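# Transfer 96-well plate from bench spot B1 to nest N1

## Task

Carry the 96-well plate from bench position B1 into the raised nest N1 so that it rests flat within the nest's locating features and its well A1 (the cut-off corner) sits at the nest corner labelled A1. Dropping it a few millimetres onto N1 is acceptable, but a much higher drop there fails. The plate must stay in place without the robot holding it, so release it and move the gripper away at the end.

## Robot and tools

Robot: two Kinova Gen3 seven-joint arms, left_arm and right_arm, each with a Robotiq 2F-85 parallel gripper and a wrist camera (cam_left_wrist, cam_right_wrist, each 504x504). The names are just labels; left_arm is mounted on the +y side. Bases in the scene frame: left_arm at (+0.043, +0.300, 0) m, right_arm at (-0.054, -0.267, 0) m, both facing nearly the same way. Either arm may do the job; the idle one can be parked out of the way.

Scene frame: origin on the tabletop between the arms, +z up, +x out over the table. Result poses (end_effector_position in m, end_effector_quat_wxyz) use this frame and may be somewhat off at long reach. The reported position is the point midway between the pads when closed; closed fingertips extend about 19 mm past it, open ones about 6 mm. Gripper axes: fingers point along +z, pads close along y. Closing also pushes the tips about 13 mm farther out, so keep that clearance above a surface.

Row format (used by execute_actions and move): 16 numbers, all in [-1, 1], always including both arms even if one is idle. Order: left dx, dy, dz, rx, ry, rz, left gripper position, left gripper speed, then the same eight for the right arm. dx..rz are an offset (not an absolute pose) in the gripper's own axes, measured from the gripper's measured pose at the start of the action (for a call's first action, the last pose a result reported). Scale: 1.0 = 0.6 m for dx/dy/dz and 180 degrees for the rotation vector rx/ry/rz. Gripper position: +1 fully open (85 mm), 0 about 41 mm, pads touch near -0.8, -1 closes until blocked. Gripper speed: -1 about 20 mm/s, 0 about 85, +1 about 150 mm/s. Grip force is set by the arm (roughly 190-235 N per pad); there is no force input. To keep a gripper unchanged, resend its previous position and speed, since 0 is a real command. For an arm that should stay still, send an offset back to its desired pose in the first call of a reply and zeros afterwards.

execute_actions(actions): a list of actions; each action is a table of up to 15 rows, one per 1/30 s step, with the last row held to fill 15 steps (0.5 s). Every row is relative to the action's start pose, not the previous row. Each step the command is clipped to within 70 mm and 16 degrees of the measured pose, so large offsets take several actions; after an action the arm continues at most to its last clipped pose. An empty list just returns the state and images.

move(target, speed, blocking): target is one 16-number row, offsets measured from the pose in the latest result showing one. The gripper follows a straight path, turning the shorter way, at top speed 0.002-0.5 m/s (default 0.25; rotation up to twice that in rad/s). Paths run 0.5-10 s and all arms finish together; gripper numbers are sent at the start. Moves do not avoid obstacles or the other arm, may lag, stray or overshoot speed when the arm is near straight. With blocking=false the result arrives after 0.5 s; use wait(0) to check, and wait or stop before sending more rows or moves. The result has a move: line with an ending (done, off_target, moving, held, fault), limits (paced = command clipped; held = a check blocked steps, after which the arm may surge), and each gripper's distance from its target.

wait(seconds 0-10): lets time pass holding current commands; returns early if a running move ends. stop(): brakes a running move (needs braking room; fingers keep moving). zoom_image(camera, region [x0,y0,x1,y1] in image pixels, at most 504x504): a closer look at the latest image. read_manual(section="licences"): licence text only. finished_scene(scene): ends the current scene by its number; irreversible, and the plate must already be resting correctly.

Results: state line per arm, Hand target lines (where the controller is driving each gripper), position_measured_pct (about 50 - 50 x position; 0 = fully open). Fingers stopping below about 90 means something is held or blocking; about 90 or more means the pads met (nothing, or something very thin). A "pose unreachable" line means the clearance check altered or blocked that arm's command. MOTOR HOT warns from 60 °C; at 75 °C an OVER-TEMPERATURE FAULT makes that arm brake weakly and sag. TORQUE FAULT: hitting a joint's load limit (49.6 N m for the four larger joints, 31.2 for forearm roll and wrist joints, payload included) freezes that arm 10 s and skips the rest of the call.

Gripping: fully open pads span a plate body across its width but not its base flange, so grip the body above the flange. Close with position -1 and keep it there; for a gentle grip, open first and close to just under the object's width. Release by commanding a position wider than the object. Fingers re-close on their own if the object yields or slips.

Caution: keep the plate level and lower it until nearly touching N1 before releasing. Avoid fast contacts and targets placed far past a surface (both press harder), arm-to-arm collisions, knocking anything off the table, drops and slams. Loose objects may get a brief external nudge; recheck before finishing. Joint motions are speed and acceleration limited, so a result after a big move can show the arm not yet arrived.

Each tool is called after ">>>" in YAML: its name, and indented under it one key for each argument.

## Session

>>> execute_actions:
  actions: []

Scene clock: 0.00 s.
left_arm: end_effector_position=(+0.4935, +0.3050, +0.1993) position_measured_pct=0.0 end_effector_quat_wxyz=(-0.001, -0.005, +1.000, -0.000) | right_arm: end_effector_position=(+0.5301, +0.0515, +0.1573) position_measured_pct=0.0 end_effector_quat_wxyz=(-0.054, +0.423, +0.903, -0.052)
Joint positions: left_arm=[-0.057  0.435  0.001  1.655 -0.     1.053  1.514] | right_arm=[-0.539  1.27   0.298  0.141 -0.315  1.884  0.19 ]
Joint velocities: left_arm=[-0.001 -0.    -0.001  0.    -0.    -0.     0.   ] | right_arm=[-0.    -0.001 -0.     0.001  0.001 -0.     0.001]
Motor temperatures (°C, as the motors report them): left_arm=[33 34 31 32 40 38 40] | right_arm=[34 29 33 32 39 39 41]
Hand target (left_arm): +0.493, +0.305, +0.199; -0.001, -0.005, +1.000, -0.000
Hand target (right_arm): +0.530, +0.051, +0.157; -0.054, +0.423, +0.903, -0.052

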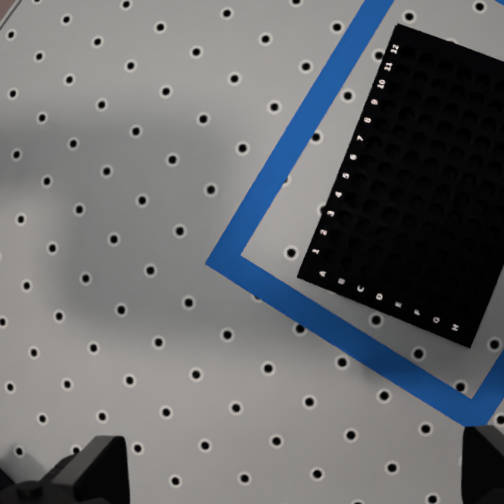

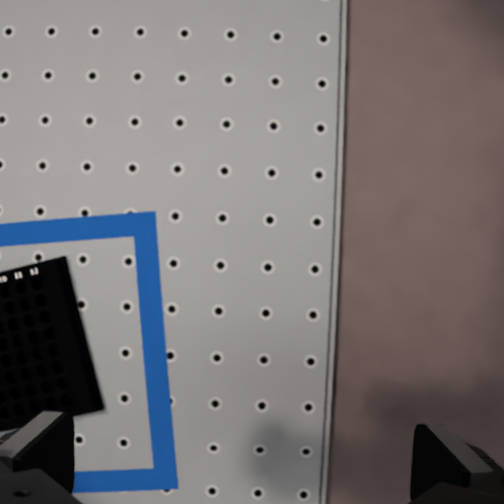

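>>> move:
  target: [-0.0233,-0.25,0.148,0,0,0.411,1,0, -0.421,-0.5755,-0.120,-0.286,0.030,-0.144,1,0]
  speed: 0.3

Scene clock: 8.40 s.
left_arm: end_effector_position=(+0.5090, +0.1549, +0.1105) position_measured_pct=0.0 end_effector_quat_wxyz=(-0.000, +0.598, +0.802, -0.001) | right_arm: end_effector_position=(+0.4380, -0.3602, +0.2622) position_measured_pct=0.0 end_effector_quat_wxyz=(+0.082, +0.200, +0.902, +0.373)
Joint positions: left_arm=[ 0.057  0.65   0.32   1.652 -0.248  0.88   0.754] | right_arm=[ 0.547  0.56   0.057  1.542 -0.837  1.317  2.07 ]
Joint velocities: left_arm=[-0.     0.     0.001  0.001  0.    -0.     0.   ] | right_arm=[ 0.002  0.004  0.003  0.    -0.001  0.001  0.001]
Motor temperatures (°C, as the motors report them): left_arm=[33 34 31 32 40 38 40] | right_arm=[34 29 33 32 39 39 41]
Hand target (left_arm): +0.509, +0.155, +0.110; -0.000, +0.598, +0.802, -0.001
Hand target (right_arm): +0.438, -0.360, +0.262; +0.082, +0.200, +0.902, +0.373
Off the commanded pose (left_arm): 0.000 m, 0 deg.
Off the commanded pose (right_arm): 0.002 m, 0 deg.
move: done

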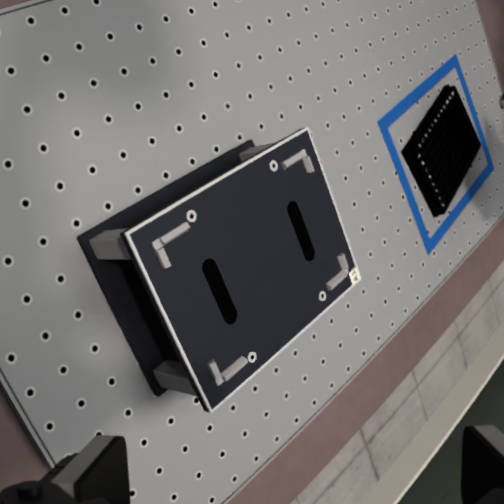

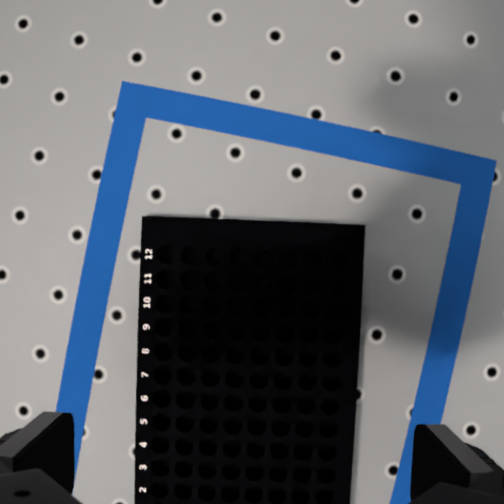

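>>> zoom_image:
  camera: "cam_right_wrist"
  region: [120, 200, 390, 504]

>>> zoom_image:
  camera: "cam_right_wrist"
  region: [0, 384, 504, 504]

Region (120, 200, 390, 504) of cam_right_wrist's 504x504 image, scaled by 1.658.

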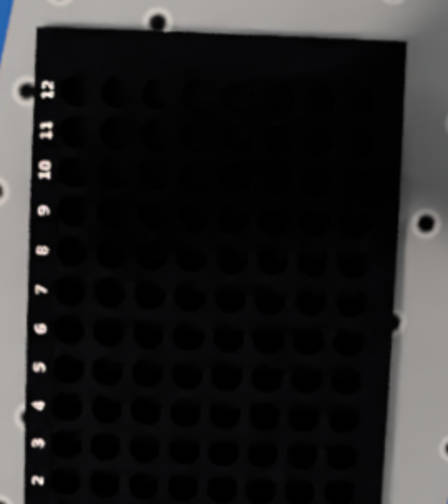

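Region (0, 384, 504, 504) of cam_right_wrist's 504x504 image, scaled by 1.000; it fills the top 120 rows of this view, and the rest is white.

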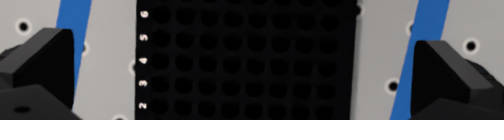

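>>> move:
  target: [-0.0012,-0.0003,0.1185,0,0,0.0033,1,0, 0,0,0,0,0,0,1,0]
  speed: 0.15

>>> zoom_image:
  camera: "cam_right_wrist"
  region: [30, 340, 190, 500]

>>> zoom_image:
  camera: "cam_right_wrist"
  region: [310, 340, 470, 500]

Scene clock: 11.93 s.
left_arm: end_effector_position=(+0.5091, +0.1542, +0.0396) position_measured_pct=0.0 end_effector_quat_wxyz=(+0.000, +0.602, +0.799, -0.001) | right_arm: end_effector_position=(+0.4380, -0.3602, +0.2622) position_measured_pct=0.0 end_effector_quat_wxyz=(+0.082, +0.200, +0.902, +0.373)
Joint positions: left_arm=[ 0.086  0.769  0.278  1.706 -0.296  0.709  0.785] | right_arm=[ 0.547  0.56   0.057  1.542 -0.837  1.317  2.07 ]
Joint velocities: left_arm=[ 0.001  0.007  0.    -0.    -0.     0.001  0.   ] | right_arm=[ 0.001  0.002 -0.     0.001 -0.001 -0.    -0.   ]
Motor temperatures (°C, as the motors report them): left_arm=[33 34 31 32 40 38 40] | right_arm=[34 29 33 33 39 39 41]
Hand target (left_arm): +0.509, +0.154, +0.039; -0.000, +0.602, +0.799, -0.001
Hand target (right_arm): +0.438, -0.360, +0.262; +0.082, +0.200, +0.902, +0.373
Off the commanded pose (left_arm): 0.000 m, 0 deg.
Off the commanded pose (right_arm): 0.000 m, 0 deg.
move: done

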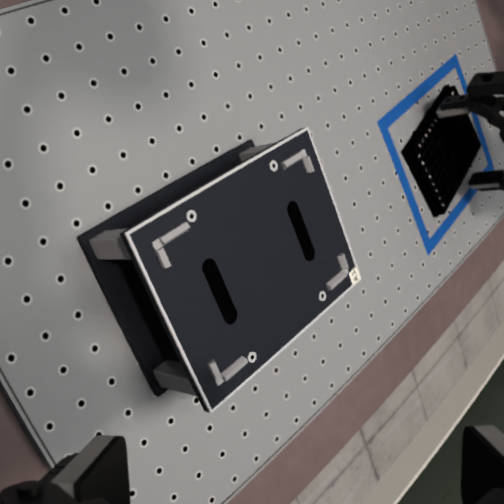

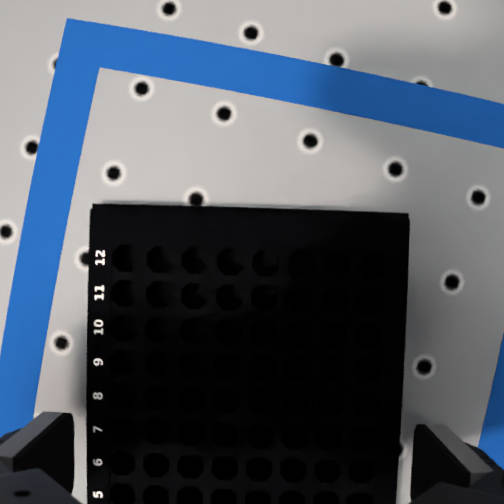

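Region (30, 340, 190, 500) of cam_right_wrist's 504x504 image, scaled by 3.150.

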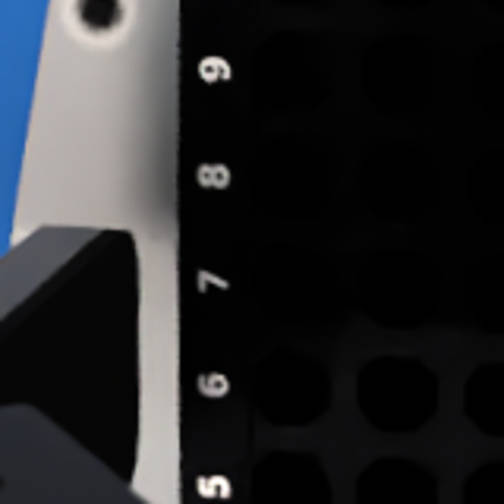

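Region (310, 340, 470, 500) of cam_right_wrist's 504x504 image, scaled by 3.150.

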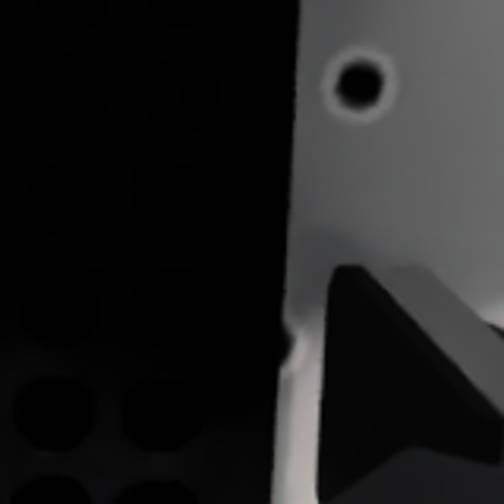

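>>> move:
  target: [0,0,0.0215,0,0,0,1,0, 0,0,0,0,0,0,1,0]
  speed: 0.04

>>> execute_actions:
  actions:
    - [[0,0,0,0,0,0,0.75,-1, 0,0,0,0,0,0,1,0],[0,0,0,0,0,0,0.75,-1, 0,0,0,0,0,0,1,0],[0,0,0,0,0,0,0.75,-1, 0,0,0,0,0,0,1,0],[0,0,0,0,0,0,0.75,-1, 0,0,0,0,0,0,1,0],[0,0,-0.0005,0,0,0,0.75,-1, 0,0,0,0,0,0,1,0],[0,0,-0.0008,0,0,0,0.75,-1, 0,0,0,0,0,0,1,0],[0,0,-0.0011,0,0,0,0.75,-1, 0,0,0,0,0,0,1,0],[0,0,-0.0014,0,0,0,0.75,-1, 0,0,0,0,0,0,1,0],[0,0,-0.0017,0,0,0,0.75,-1, 0,0,0,0,0,0,1,0],[0,0,-0.002,0,0,0,0.75,-1, 0,0,0,0,0,0,1,0]]

Scene clock: 13.80 s.
left_arm: end_effector_position=(+0.5091, +0.1542, +0.0268) position_measured_pct=0.0 end_effector_quat_wxyz=(+0.000, +0.602, +0.799, -0.001) | right_arm: end_effector_position=(+0.4380, -0.3602, +0.2622) position_measured_pct=0.0 end_effector_quat_wxyz=(+0.082, +0.200, +0.902, +0.373)
Joint positions: left_arm=[ 0.092  0.792  0.268  1.711 -0.303  0.679  0.791] | right_arm=[ 0.547  0.56   0.057  1.542 -0.837  1.317  2.07 ]
Joint velocities: left_arm=[0.001 0.002 0.    0.    0.    0.001 0.   ] | right_arm=[-0.001 -0.002 -0.002 -0.    -0.001 -0.001 -0.   ]
Motor temperatures (°C, as the motors report them): left_arm=[33 34 31 32 40 38 40] | right_arm=[34 29 33 33 39 39 41]
Hand target (left_arm): +0.509, +0.154, +0.027; +0.000, +0.602, +0.799, -0.001
Hand target (right_arm): +0.438, -0.360, +0.262; +0.082, +0.200, +0.902, +0.373
Off the commanded pose (left_arm): 0.000 m, 0 deg.
Off the commanded pose (right_arm): 0.000 m, 0 deg.
move: done

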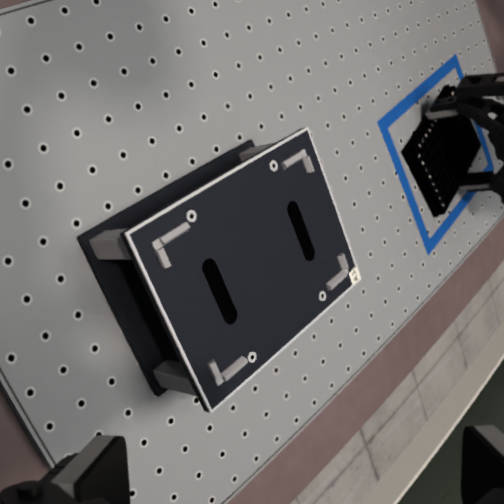

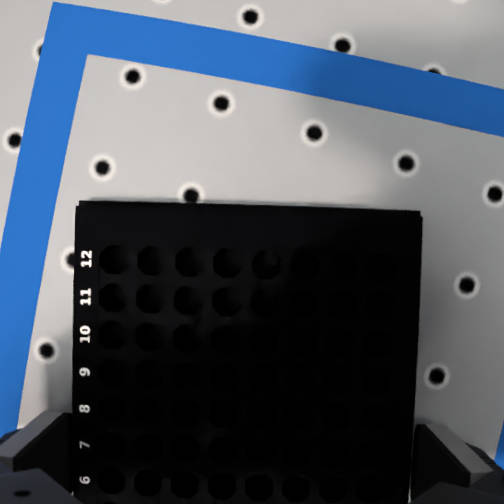

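Scene clock: 14.30 s.
left_arm: end_effector_position=(+0.5091, +0.1542, +0.0284) position_measured_pct=7.1 end_effector_quat_wxyz=(+0.000, +0.602, +0.799, -0.000) | right_arm: end_effector_position=(+0.4380, -0.3602, +0.2622) position_measured_pct=0.0 end_effector_quat_wxyz=(+0.082, +0.200, +0.902, +0.373)
Joint positions: left_arm=[ 0.091  0.789  0.269  1.711 -0.303  0.683  0.79 ] | right_arm=[ 0.547  0.56   0.057  1.542 -0.837  1.317  2.07 ]
Joint velocities: left_arm=[-0.    -0.008  0.001  0.     0.001  0.006 -0.   ] | right_arm=[ 0.    -0.001 -0.001  0.     0.    -0.     0.001]
Motor temperatures (°C, as the motors report them): left_arm=[33 34 31 32 40 38 40] | right_arm=[34 29 33 33 39 39 41]
Hand target (left_arm): +0.509, +0.154, +0.028; +0.000, +0.602, +0.799, -0.001
Hand target (right_arm): +0.438, -0.360, +0.262; +0.082, +0.200, +0.902, +0.373
Off the commanded pose (left_arm): 0.000 m, 0 deg.
Off the commanded pose (right_arm): 0.000 m, 0 deg.

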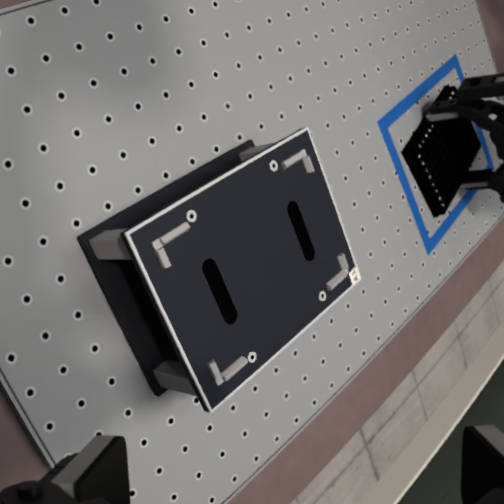

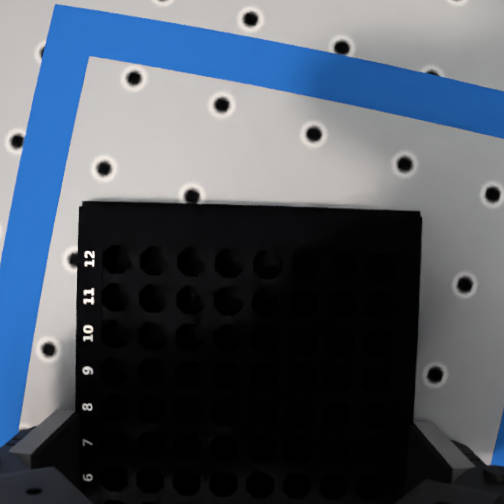

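>>> zoom_image:
  camera: "cam_left_wrist"
  region: [0, 200, 300, 500]

>>> zoom_image:
  camera: "cam_left_wrist"
  region: [200, 20, 500, 320]

>>> zoom_image:
  camera: "cam_left_wrist"
  region: [0, 0, 300, 300]

Region (0, 200, 300, 500) of cam_left_wrist's 504x504 image, scaled by 1.680.

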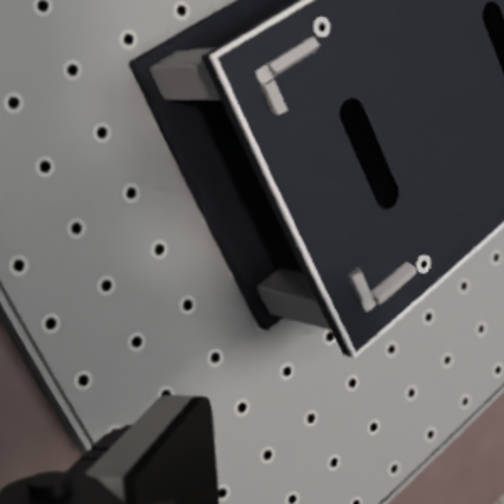

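Region (200, 20, 500, 320) of cam_left_wrist's 504x504 image, scaled by 1.680.

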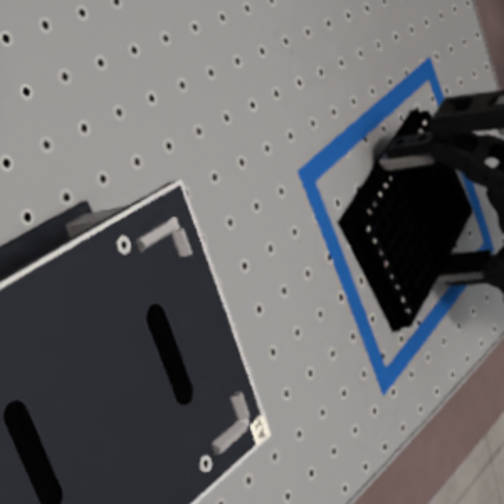

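Region (0, 0, 300, 300) of cam_left_wrist's 504x504 image, scaled by 1.680.

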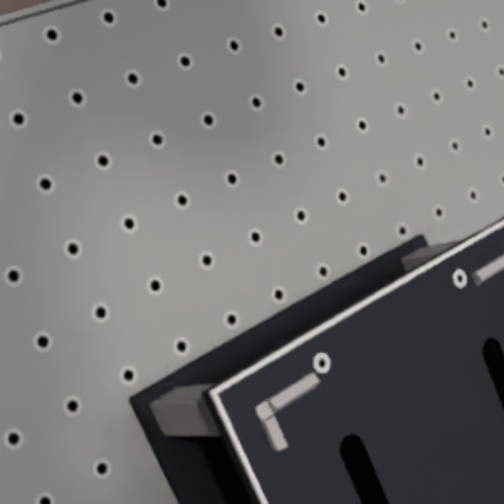

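>>> execute_actions:
  actions:
    - [[0,0,-0.002,0,0,0,0.75,-1, 0,0,0,0,0,0,1,0],[0,0,-0.004,0,0,0,0.75,-1, 0,0,0,0,0,0,1,0],[0,0,-0.006,0,0,0,0.75,-1, 0,0,0,0,0,0,1,0],[0,0,-0.009,0,0,0,0.75,-1, 0,0,0,0,0,0,1,0],[0,0,-0.012,0,0,0,0.75,-1, 0,0,0,0,0,0,1,0],[0,0,-0.016,0,0,0,0.75,-1, 0,0,0,0,0,0,1,0],[0,0,-0.020,0,0,0,0.75,-1, 0,0,0,0,0,0,1,0],[0,0,-0.024,0,0,0,0.75,-1, 0,0,0,0,0,0,1,0],[0,0,-0.028,0,0,0,0.75,-1, 0,0,0,0,0,0,1,0],[0,0,-0.032,0,0,0,0.75,-1, 0,0,0,0,0,0,1,0],[0,0,-0.036,0,0,0,0.75,-1, 0,0,0,0,0,0,1,0],[0,0,-0.040,0,0,0,0.75,-1, 0,0,0,0,0,0,1,0],[0,0,-0.044,0,0,0,0.75,-1, 0,0,0,0,0,0,1,0],[0,0,-0.047,0,0,0,0.75,-1, 0,0,0,0,0,0,1,0],[0,0,-0.05,0,0,0,0.75,-1, 0,0,0,0,0,0,1,0]]

Scene clock: 20.63 s.
left_arm: end_effector_position=(+0.5091, +0.1542, +0.0563) position_measured_pct=8.7 end_effector_quat_wxyz=(+0.000, +0.602, +0.799, -0.000) | right_arm: end_effector_position=(+0.4380, -0.3602, +0.2622) position_measured_pct=0.0 end_effector_quat_wxyz=(+0.082, +0.200, +0.902, +0.373)
Joint positions: left_arm=[ 0.078  0.739  0.289  1.697 -0.285  0.747  0.776] | right_arm=[ 0.547  0.56   0.057  1.542 -0.837  1.317  2.07 ]
Joint velocities: left_arm=[-0.023 -0.097  0.042 -0.037  0.037  0.137 -0.03 ] | right_arm=[-0.001  0.     0.     0.001 -0.001 -0.001  0.001]
Motor temperatures (°C, as the motors report them): left_arm=[33 34 31 32 40 38 40] | right_arm=[34 29 33 33 39 39 41]
Hand target (left_arm): +0.509, +0.154, +0.058; +0.000, +0.602, +0.799, -0.000
Hand target (right_arm): +0.438, -0.360, +0.262; +0.082, +0.200, +0.902, +0.373
Off the commanded pose (left_arm): 0.002 m, 0 deg.
Off the commanded pose (right_arm): 0.000 m, 0 deg.

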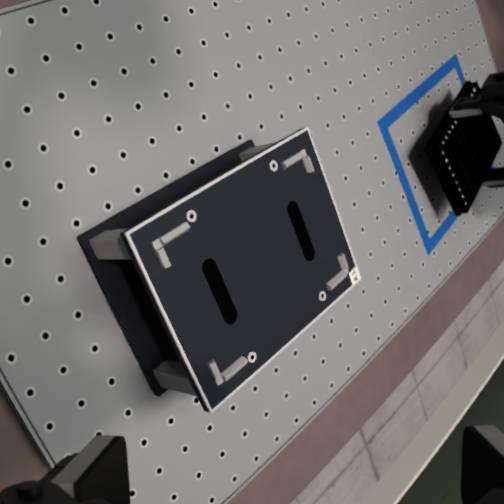

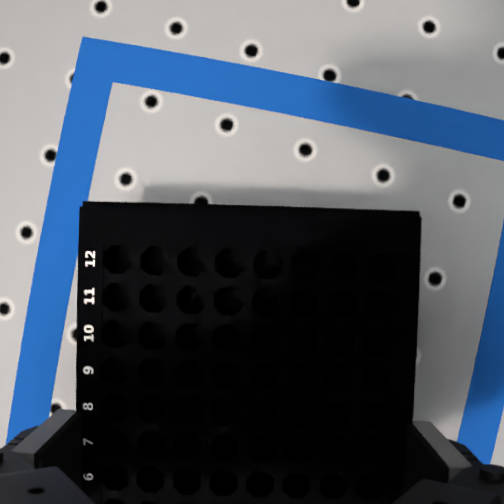

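Record plate corner pixels now, while the background is light.

>>> zoom_image:
  camera: "cam_right_wrist"
  region: [50, 170, 130, 250]

>>> zoom_image:
  camera: "cam_right_wrist"
  region: [380, 170, 460, 250]

>>> move:
  target: [-0.5033,-0.2173,-0.135,0,0,-0.9156,0.75,-1, 0,0,-0.083,0,0,0,1,0]
  speed: 0.4

Region (50, 170, 130, 250) of cam_right_wrist's 504x504 image, scaled by 6.300.

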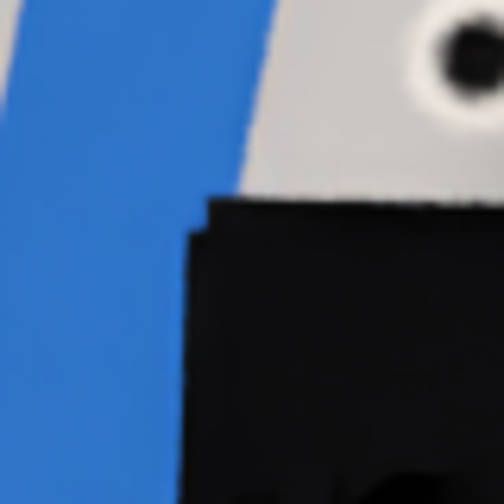

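Region (380, 170, 460, 250) of cam_right_wrist's 504x504 image, scaled by 6.300.

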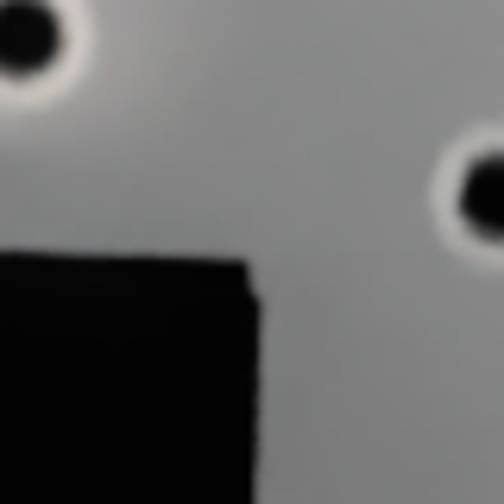

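Scene clock: 25.17 s.
left_arm: end_effector_position=(+0.4672, -0.1722, +0.1376) position_measured_pct=8.7 end_effector_quat_wxyz=(+0.000, +0.712, -0.702, +0.000) | right_arm: end_effector_position=(+0.4231, -0.3923, +0.2973) position_measured_pct=0.0 end_effector_quat_wxyz=(+0.082, +0.200, +0.902, +0.373)
Joint positions: left_arm=[ 0.975  0.942 -0.421  0.943  0.35   1.316  3.772] | right_arm=[ 0.604  0.539  0.08   1.455 -0.805  1.443  2.041]
Joint velocities: left_arm=[ 0.001  0.008  0.003 -0.002 -0.001  0.     0.001] | right_arm=[ 0.001 -0.001  0.    -0.    -0.     0.     0.   ]
Motor temperatures (°C, as the motors report them): left_arm=[33 34 31 32 40 38 40] | right_arm=[34 29 33 33 39 39 41]
Hand target (left_arm): +0.467, -0.172, +0.137; +0.000, +0.712, -0.702, -0.000
Hand target (right_arm): +0.423, -0.392, +0.297; +0.082, +0.200, +0.902, +0.373
Off the commanded pose (left_arm): 0.000 m, 0 deg.
Off the commanded pose (right_arm): 0.000 m, 0 deg.
move: done

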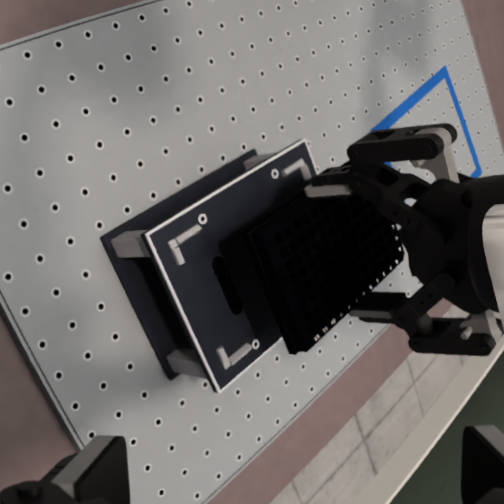

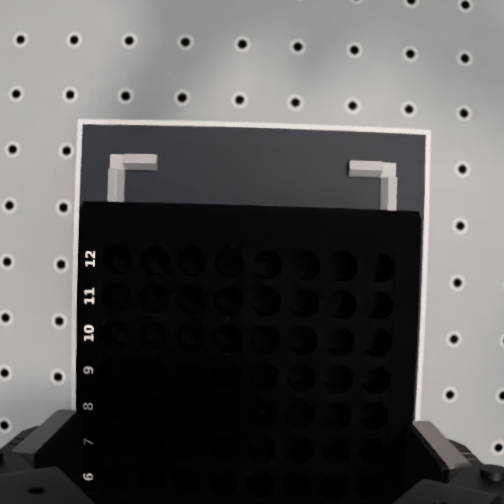

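>>> zoom_image:
  camera: "cam_right_wrist"
  region: [70, 130, 170, 230]

>>> zoom_image:
  camera: "cam_right_wrist"
  region: [335, 130, 435, 230]

Region (70, 130, 170, 230) of cam_right_wrist's 504x504 image, scaled by 5.040.

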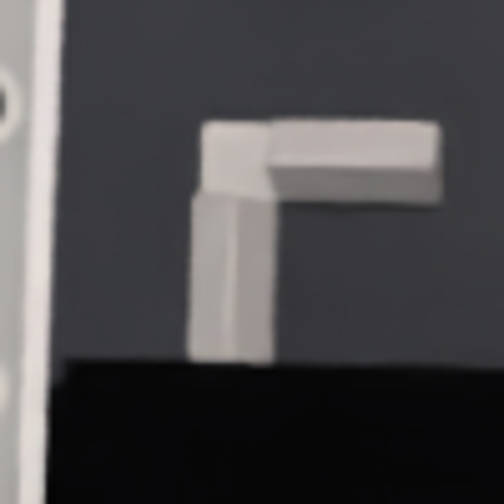

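Region (335, 130, 435, 230) of cam_right_wrist's 504x504 image, scaled by 5.040.

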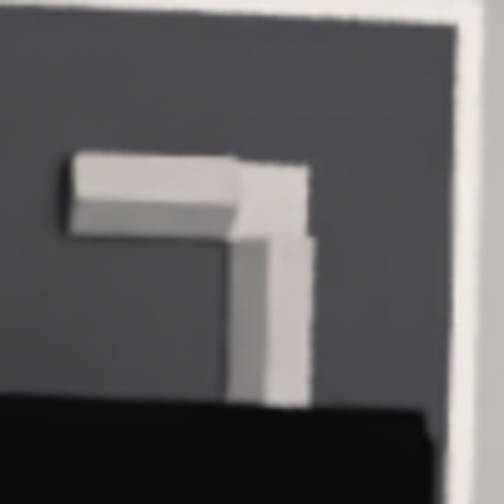

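>>> move:
  target: [0.0208,-0.0005,0.0585,0,0,0,0.75,-1, 0,0,0,0,0,0,1,0]
  speed: 0.08

>>> zoom_image:
  camera: "cam_right_wrist"
  region: [50, 150, 150, 250]

>>> zoom_image:
  camera: "cam_right_wrist"
  region: [355, 160, 455, 260]

Scene clock: 27.80 s.
left_arm: end_effector_position=(+0.4677, -0.1848, +0.1027) position_measured_pct=8.7 end_effector_quat_wxyz=(+0.001, +0.712, -0.702, +0.000) | right_arm: end_effector_position=(+0.4231, -0.3923, +0.2973) position_measured_pct=0.0 end_effector_quat_wxyz=(+0.082, +0.200, +0.902, +0.373)
Joint positions: left_arm=[ 0.982  1.    -0.413  0.933  0.363  1.267  3.782] | right_arm=[ 0.604  0.539  0.08   1.455 -0.805  1.443  2.041]
Joint velocities: left_arm=[ 0.001  0.002  0.    -0.    -0.     0.    -0.   ] | right_arm=[-0.    -0.001 -0.001  0.    -0.     0.001 -0.   ]
Motor temperatures (°C, as the motors report them): left_arm=[33 35 31 32 40 38 40] | right_arm=[34 29 33 33 39 39 41]
Hand target (left_arm): +0.468, -0.185, +0.103; +0.001, +0.712, -0.702, +0.000
Hand target (right_arm): +0.423, -0.392, +0.297; +0.082, +0.200, +0.902, +0.373
Off the commanded pose (left_arm): 0.000 m, 0 deg.
Off the commanded pose (right_arm): 0.000 m, 0 deg.
move: done

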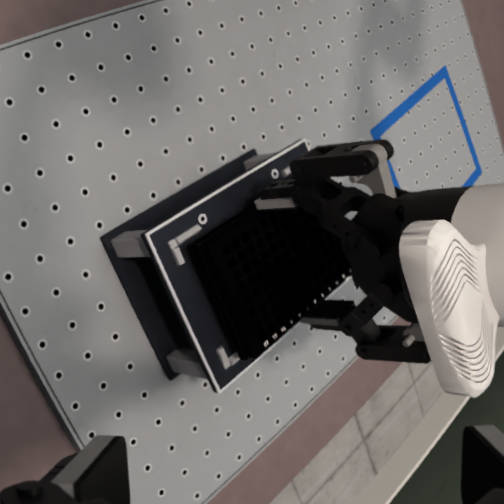

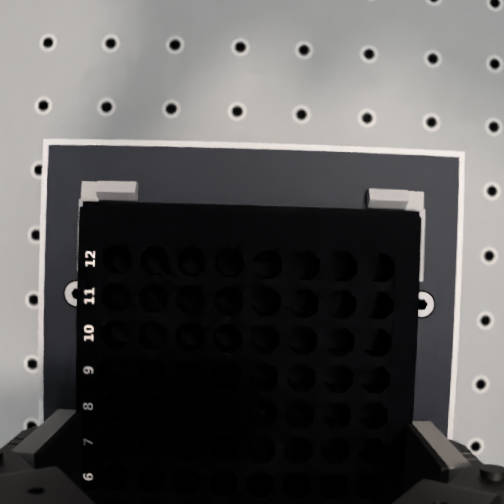

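Region (50, 150, 150, 250) of cam_right_wrist's 504x504 image, scaled by 5.040.

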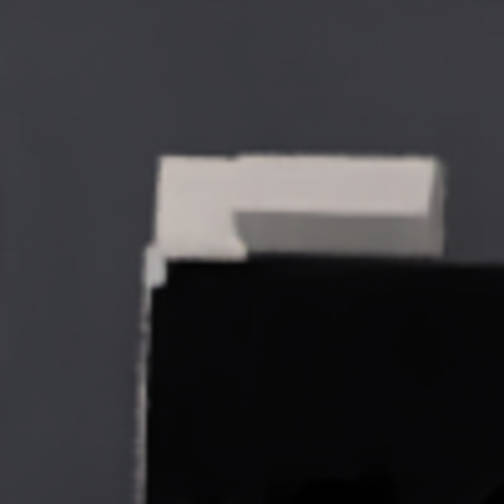

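Region (355, 160, 455, 260) of cam_right_wrist's 504x504 image, scaled by 5.040.

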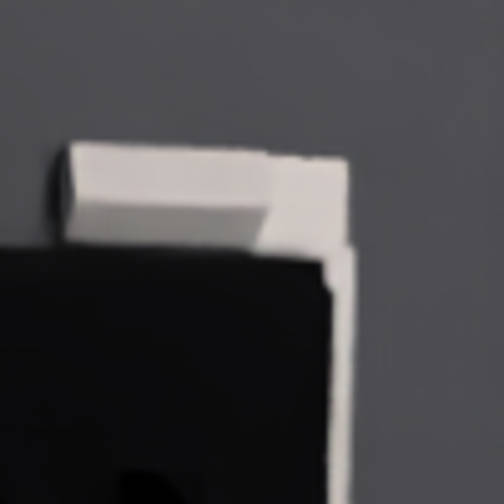

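>>> move:
  target: [0.0018,0.00025,0.012,0,0,0,0.75,-1, 0,0,0,0,0,0,1,0]
  speed: 0.025

>>> move:
  target: [0,0,0.0078,0,0,0,0.75,-1, 0,0,0,0,0,0,1,0]
  speed: 0.01

>>> zoom_image:
  camera: "cam_right_wrist"
  region: [50, 150, 150, 250]

>>> zoom_image:
  camera: "cam_right_wrist"
  region: [355, 160, 455, 260]

Scene clock: 29.40 s.
left_arm: end_effector_position=(+0.4676, -0.1859, +0.0955) position_measured_pct=8.7 end_effector_quat_wxyz=(+0.001, +0.712, -0.702, +0.000) | right_arm: end_effector_position=(+0.4231, -0.3923, +0.2973) position_measured_pct=0.0 end_effector_quat_wxyz=(+0.082, +0.200, +0.902, +0.373)
Joint positions: left_arm=[ 0.983  1.01  -0.411  0.938  0.366  1.254  3.782] | right_arm=[ 0.604  0.539  0.08   1.455 -0.805  1.443  2.041]
Joint velocities: left_arm=[ 0.     0.    -0.     0.002 -0.     0.    -0.   ] | right_arm=[-0.     0.    -0.    -0.    -0.001 -0.001  0.   ]
Motor temperatures (°C, as the motors report them): left_arm=[33 35 31 32 40 38 40] | right_arm=[34 29 33 33 39 39 41]
Hand target (left_arm): +0.468, -0.186, +0.095; +0.001, +0.712, -0.702, +0.000
Hand target (right_arm): +0.423, -0.392, +0.297; +0.082, +0.200, +0.902, +0.373
Off the commanded pose (left_arm): 0.000 m, 0 deg.
Off the commanded pose (right_arm): 0.000 m, 0 deg.
move: done

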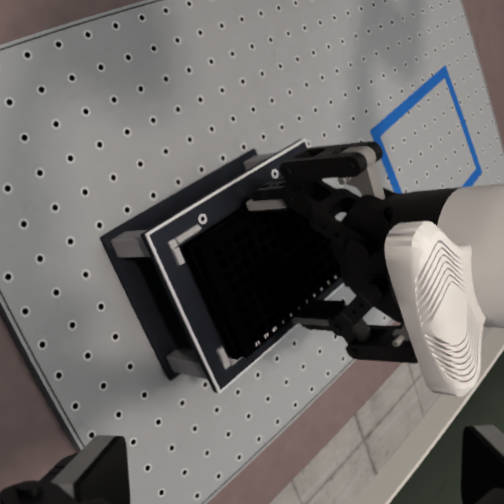

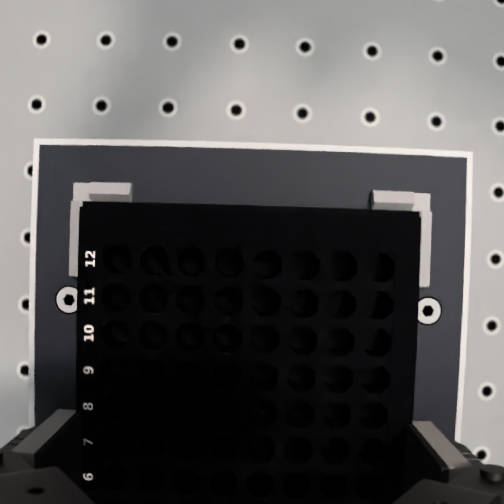

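Scene clock: 30.10 s.
left_arm: end_effector_position=(+0.4676, -0.1859, +0.0908) position_measured_pct=8.7 end_effector_quat_wxyz=(+0.001, +0.712, -0.702, +0.000) | right_arm: end_effector_position=(+0.4231, -0.3923, +0.2973) position_measured_pct=0.0 end_effector_quat_wxyz=(+0.082, +0.200, +0.902, +0.373)
Joint positions: left_arm=[ 0.983  1.015 -0.411  0.943  0.367  1.245  3.78 ] | right_arm=[ 0.604  0.539  0.08   1.455 -0.805  1.443  2.041]
Joint velocities: left_arm=[-0.001  0.    -0.    -0.     0.     0.    -0.   ] | right_arm=[ 0.001 -0.001  0.     0.     0.    -0.    -0.   ]
Motor temperatures (°C, as the motors report them): left_arm=[33 35 31 32 40 38 40] | right_arm=[34 29 33 33 39 39 41]
Hand target (left_arm): +0.468, -0.186, +0.091; +0.001, +0.712, -0.702, +0.000
Hand target (right_arm): +0.423, -0.392, +0.297; +0.082, +0.200, +0.902, +0.373
Off the commanded pose (left_arm): 0.000 m, 0 deg.
Off the commanded pose (right_arm): 0.000 m, 0 deg.
move: done

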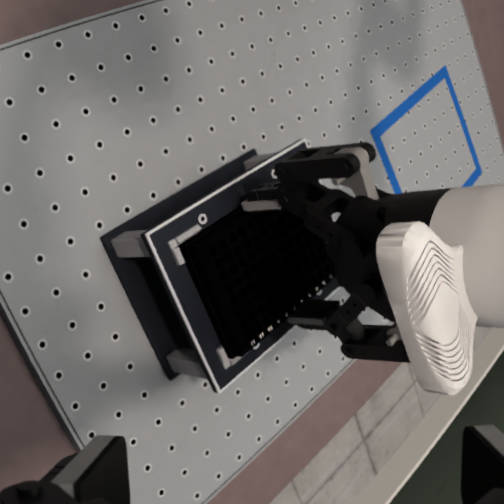

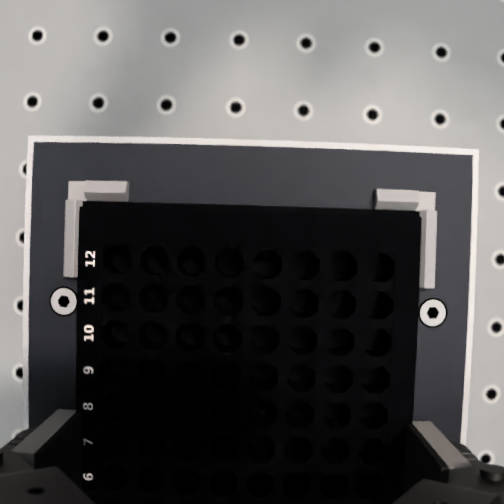

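Region (50, 150, 150, 250) of cam_right_wrist's 504x504 image, scaled by 5.040.

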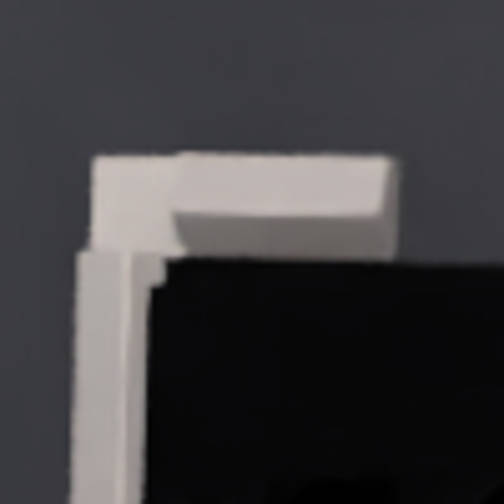

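Region (355, 160, 455, 260) of cam_right_wrist's 504x504 image, scaled by 5.040.

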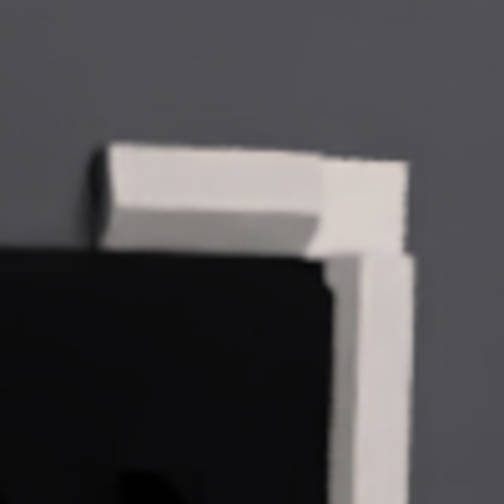

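>>> move:
  target: [0,0,0.003,0,0,0,0.75,-1, 0,0,0,0,0,0,1,0]
  speed: 0.006

Scene clock: 31.23 s.
left_arm: end_effector_position=(+0.4677, -0.1860, +0.0905) position_measured_pct=8.7 end_effector_quat_wxyz=(+0.001, +0.712, -0.702, +0.001) | right_arm: end_effector_position=(+0.4231, -0.3923, +0.2973) position_measured_pct=0.0 end_effector_quat_wxyz=(+0.082, +0.200, +0.902, +0.373)
Joint positions: left_arm=[ 0.983  1.014 -0.411  0.945  0.368  1.242  3.78 ] | right_arm=[ 0.604  0.539  0.08   1.455 -0.805  1.443  2.041]
Joint velocities: left_arm=[ 0.    -0.     0.    -0.001 -0.    -0.001  0.   ] | right_arm=[ 0.    -0.001  0.001  0.001  0.     0.    -0.001]
Motor temperatures (°C, as the motors report them): left_arm=[33 35 31 32 40 38 40] | right_arm=[34 29 33 33 39 39 41]
Hand target (left_arm): +0.468, -0.186, +0.089; +0.001, +0.712, -0.702, +0.000
Hand target (right_arm): +0.423, -0.392, +0.297; +0.082, +0.200, +0.902, +0.373
Off the commanded pose (left_arm): 0.001 m, 0 deg.
Off the commanded pose (right_arm): 0.000 m, 0 deg.
move: done

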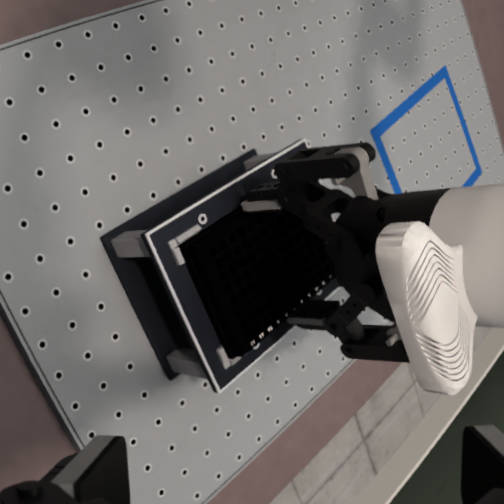

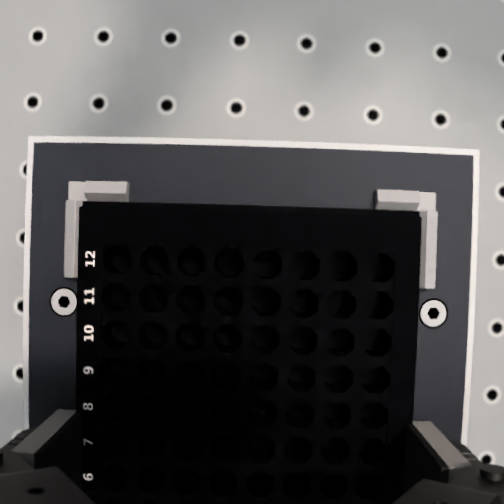

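>>> execute_actions:
  actions:
    - [[0,0,0,0,0,0,1,-1, 0,0,0,0,0,0,1,0]]

>>> move:
  target: [-0.22,0,-0.17,0,0,0,1,-1, 0,0,0,0,0,0,1,0]
  speed: 0.18

Scene clock: 32.93 s.
left_arm: end_effector_position=(+0.4677, -0.1860, +0.0906) position_measured_pct=0.4 end_effector_quat_wxyz=(+0.001, +0.712, -0.702, +0.001) | right_arm: end_effector_position=(+0.4231, -0.3923, +0.2973) position_measured_pct=0.0 end_effector_quat_wxyz=(+0.082, +0.200, +0.902, +0.373)
Joint positions: left_arm=[ 0.983  1.014 -0.41   0.945  0.368  1.242  3.78 ] | right_arm=[ 0.604  0.539  0.08   1.455 -0.805  1.443  2.041]
Joint velocities: left_arm=[-0.001  0.001  0.001  0.    -0.    -0.    -0.   ] | right_arm=[ 0.     0.    -0.     0.001  0.    -0.001 -0.001]
Motor temperatures (°C, as the motors report them): left_arm=[33 35 31 32 40 38 40] | right_arm=[34 29 33 33 39 39 41]
Hand target (left_arm): +0.468, -0.186, +0.091; +0.001, +0.712, -0.702, +0.001
Hand target (right_arm): +0.423, -0.392, +0.297; +0.082, +0.200, +0.902, +0.373
Off the commanded pose (left_arm): 0.000 m, 0 deg.
Off the commanded pose (right_arm): 0.000 m, 0 deg.

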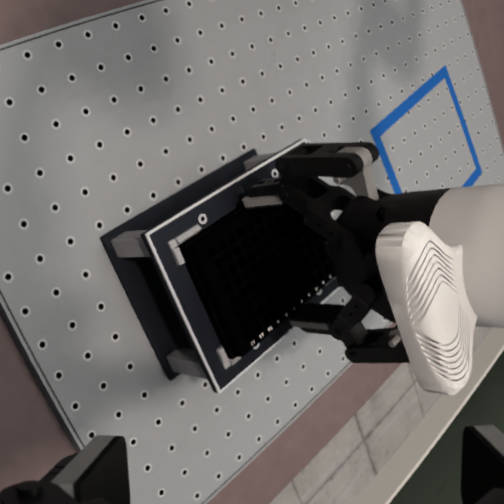

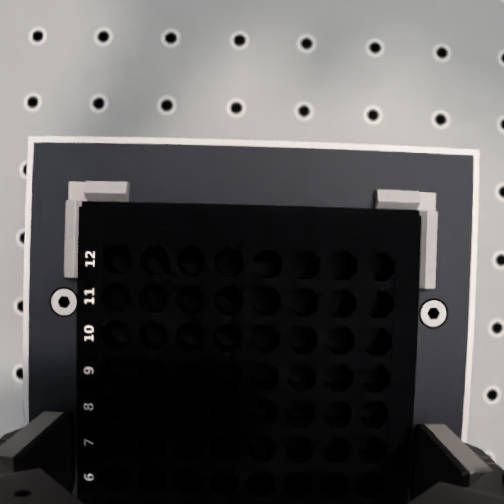

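Scene clock: 34.20 s.
left_arm: end_effector_position=(+0.4657, -0.0538, +0.1921) position_measured_pct=0.0 end_effector_quat_wxyz=(+0.000, +0.712, -0.702, +0.001) | right_arm: end_effector_position=(+0.4231, -0.3923, +0.2973) position_measured_pct=0.0 end_effector_quat_wxyz=(+0.082, +0.200, +0.902, +0.373)
Joint positions: left_arm=[ 0.91   0.695 -0.465  1.273  0.309  1.242  3.585] | right_arm=[ 0.604  0.539  0.08   1.455 -0.805  1.443  2.041]
Joint velocities: left_arm=[-0.    -0.007 -0.002  0.001  0.001  0.001 -0.001] | right_arm=[ 0.     0.001 -0.001  0.    -0.     0.001  0.001]
Motor temperatures (°C, as the motors report them): left_arm=[33 35 31 32 40 38 40] | right_arm=[34 29 33 33 39 39 41]
Hand target (left_arm): +0.466, -0.054, +0.192; +0.000, +0.712, -0.702, +0.001
Hand target (right_arm): +0.423, -0.392, +0.297; +0.082, +0.200, +0.902, +0.373
Off the commanded pose (left_arm): 0.000 m, 0 deg.
Off the commanded pose (right_arm): 0.000 m, 0 deg.
move: done

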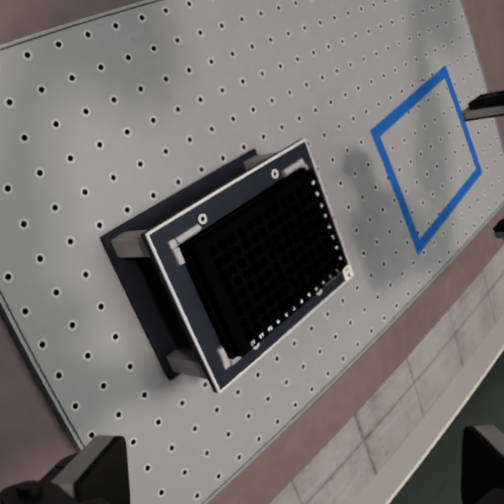

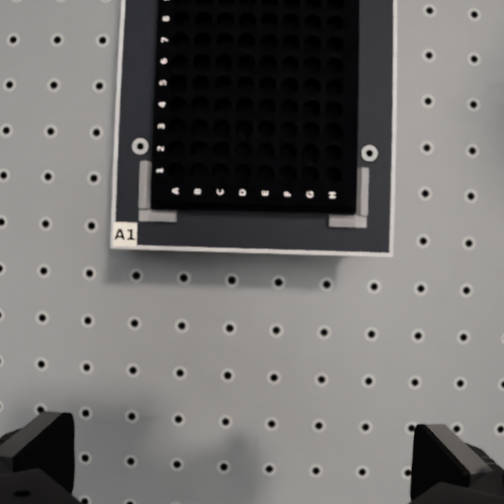

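>>> zoom_image:
  camera: "cam_right_wrist"
  region: [120, 150, 200, 240]

>>> zoom_image:
  camera: "cam_right_wrist"
  region: [310, 155, 390, 245]

Region (120, 150, 200, 240) of cam_right_wrist's 504x504 image, scaled by 5.600.

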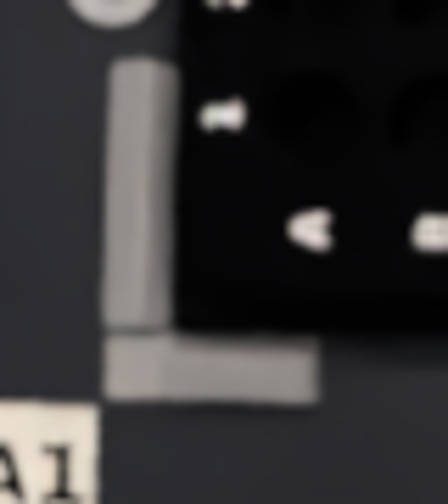

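Region (310, 155, 390, 245) of cam_right_wrist's 504x504 image, scaled by 5.600.

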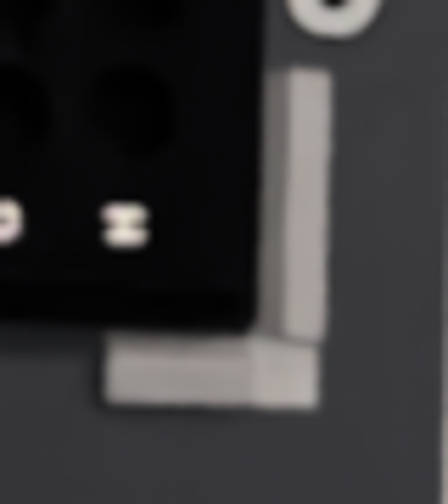

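The plate sits evenly inside the locators, with A1 at the marked corner.

>>> finished_scene:
  scene: 2

The scene is finished: the task was done.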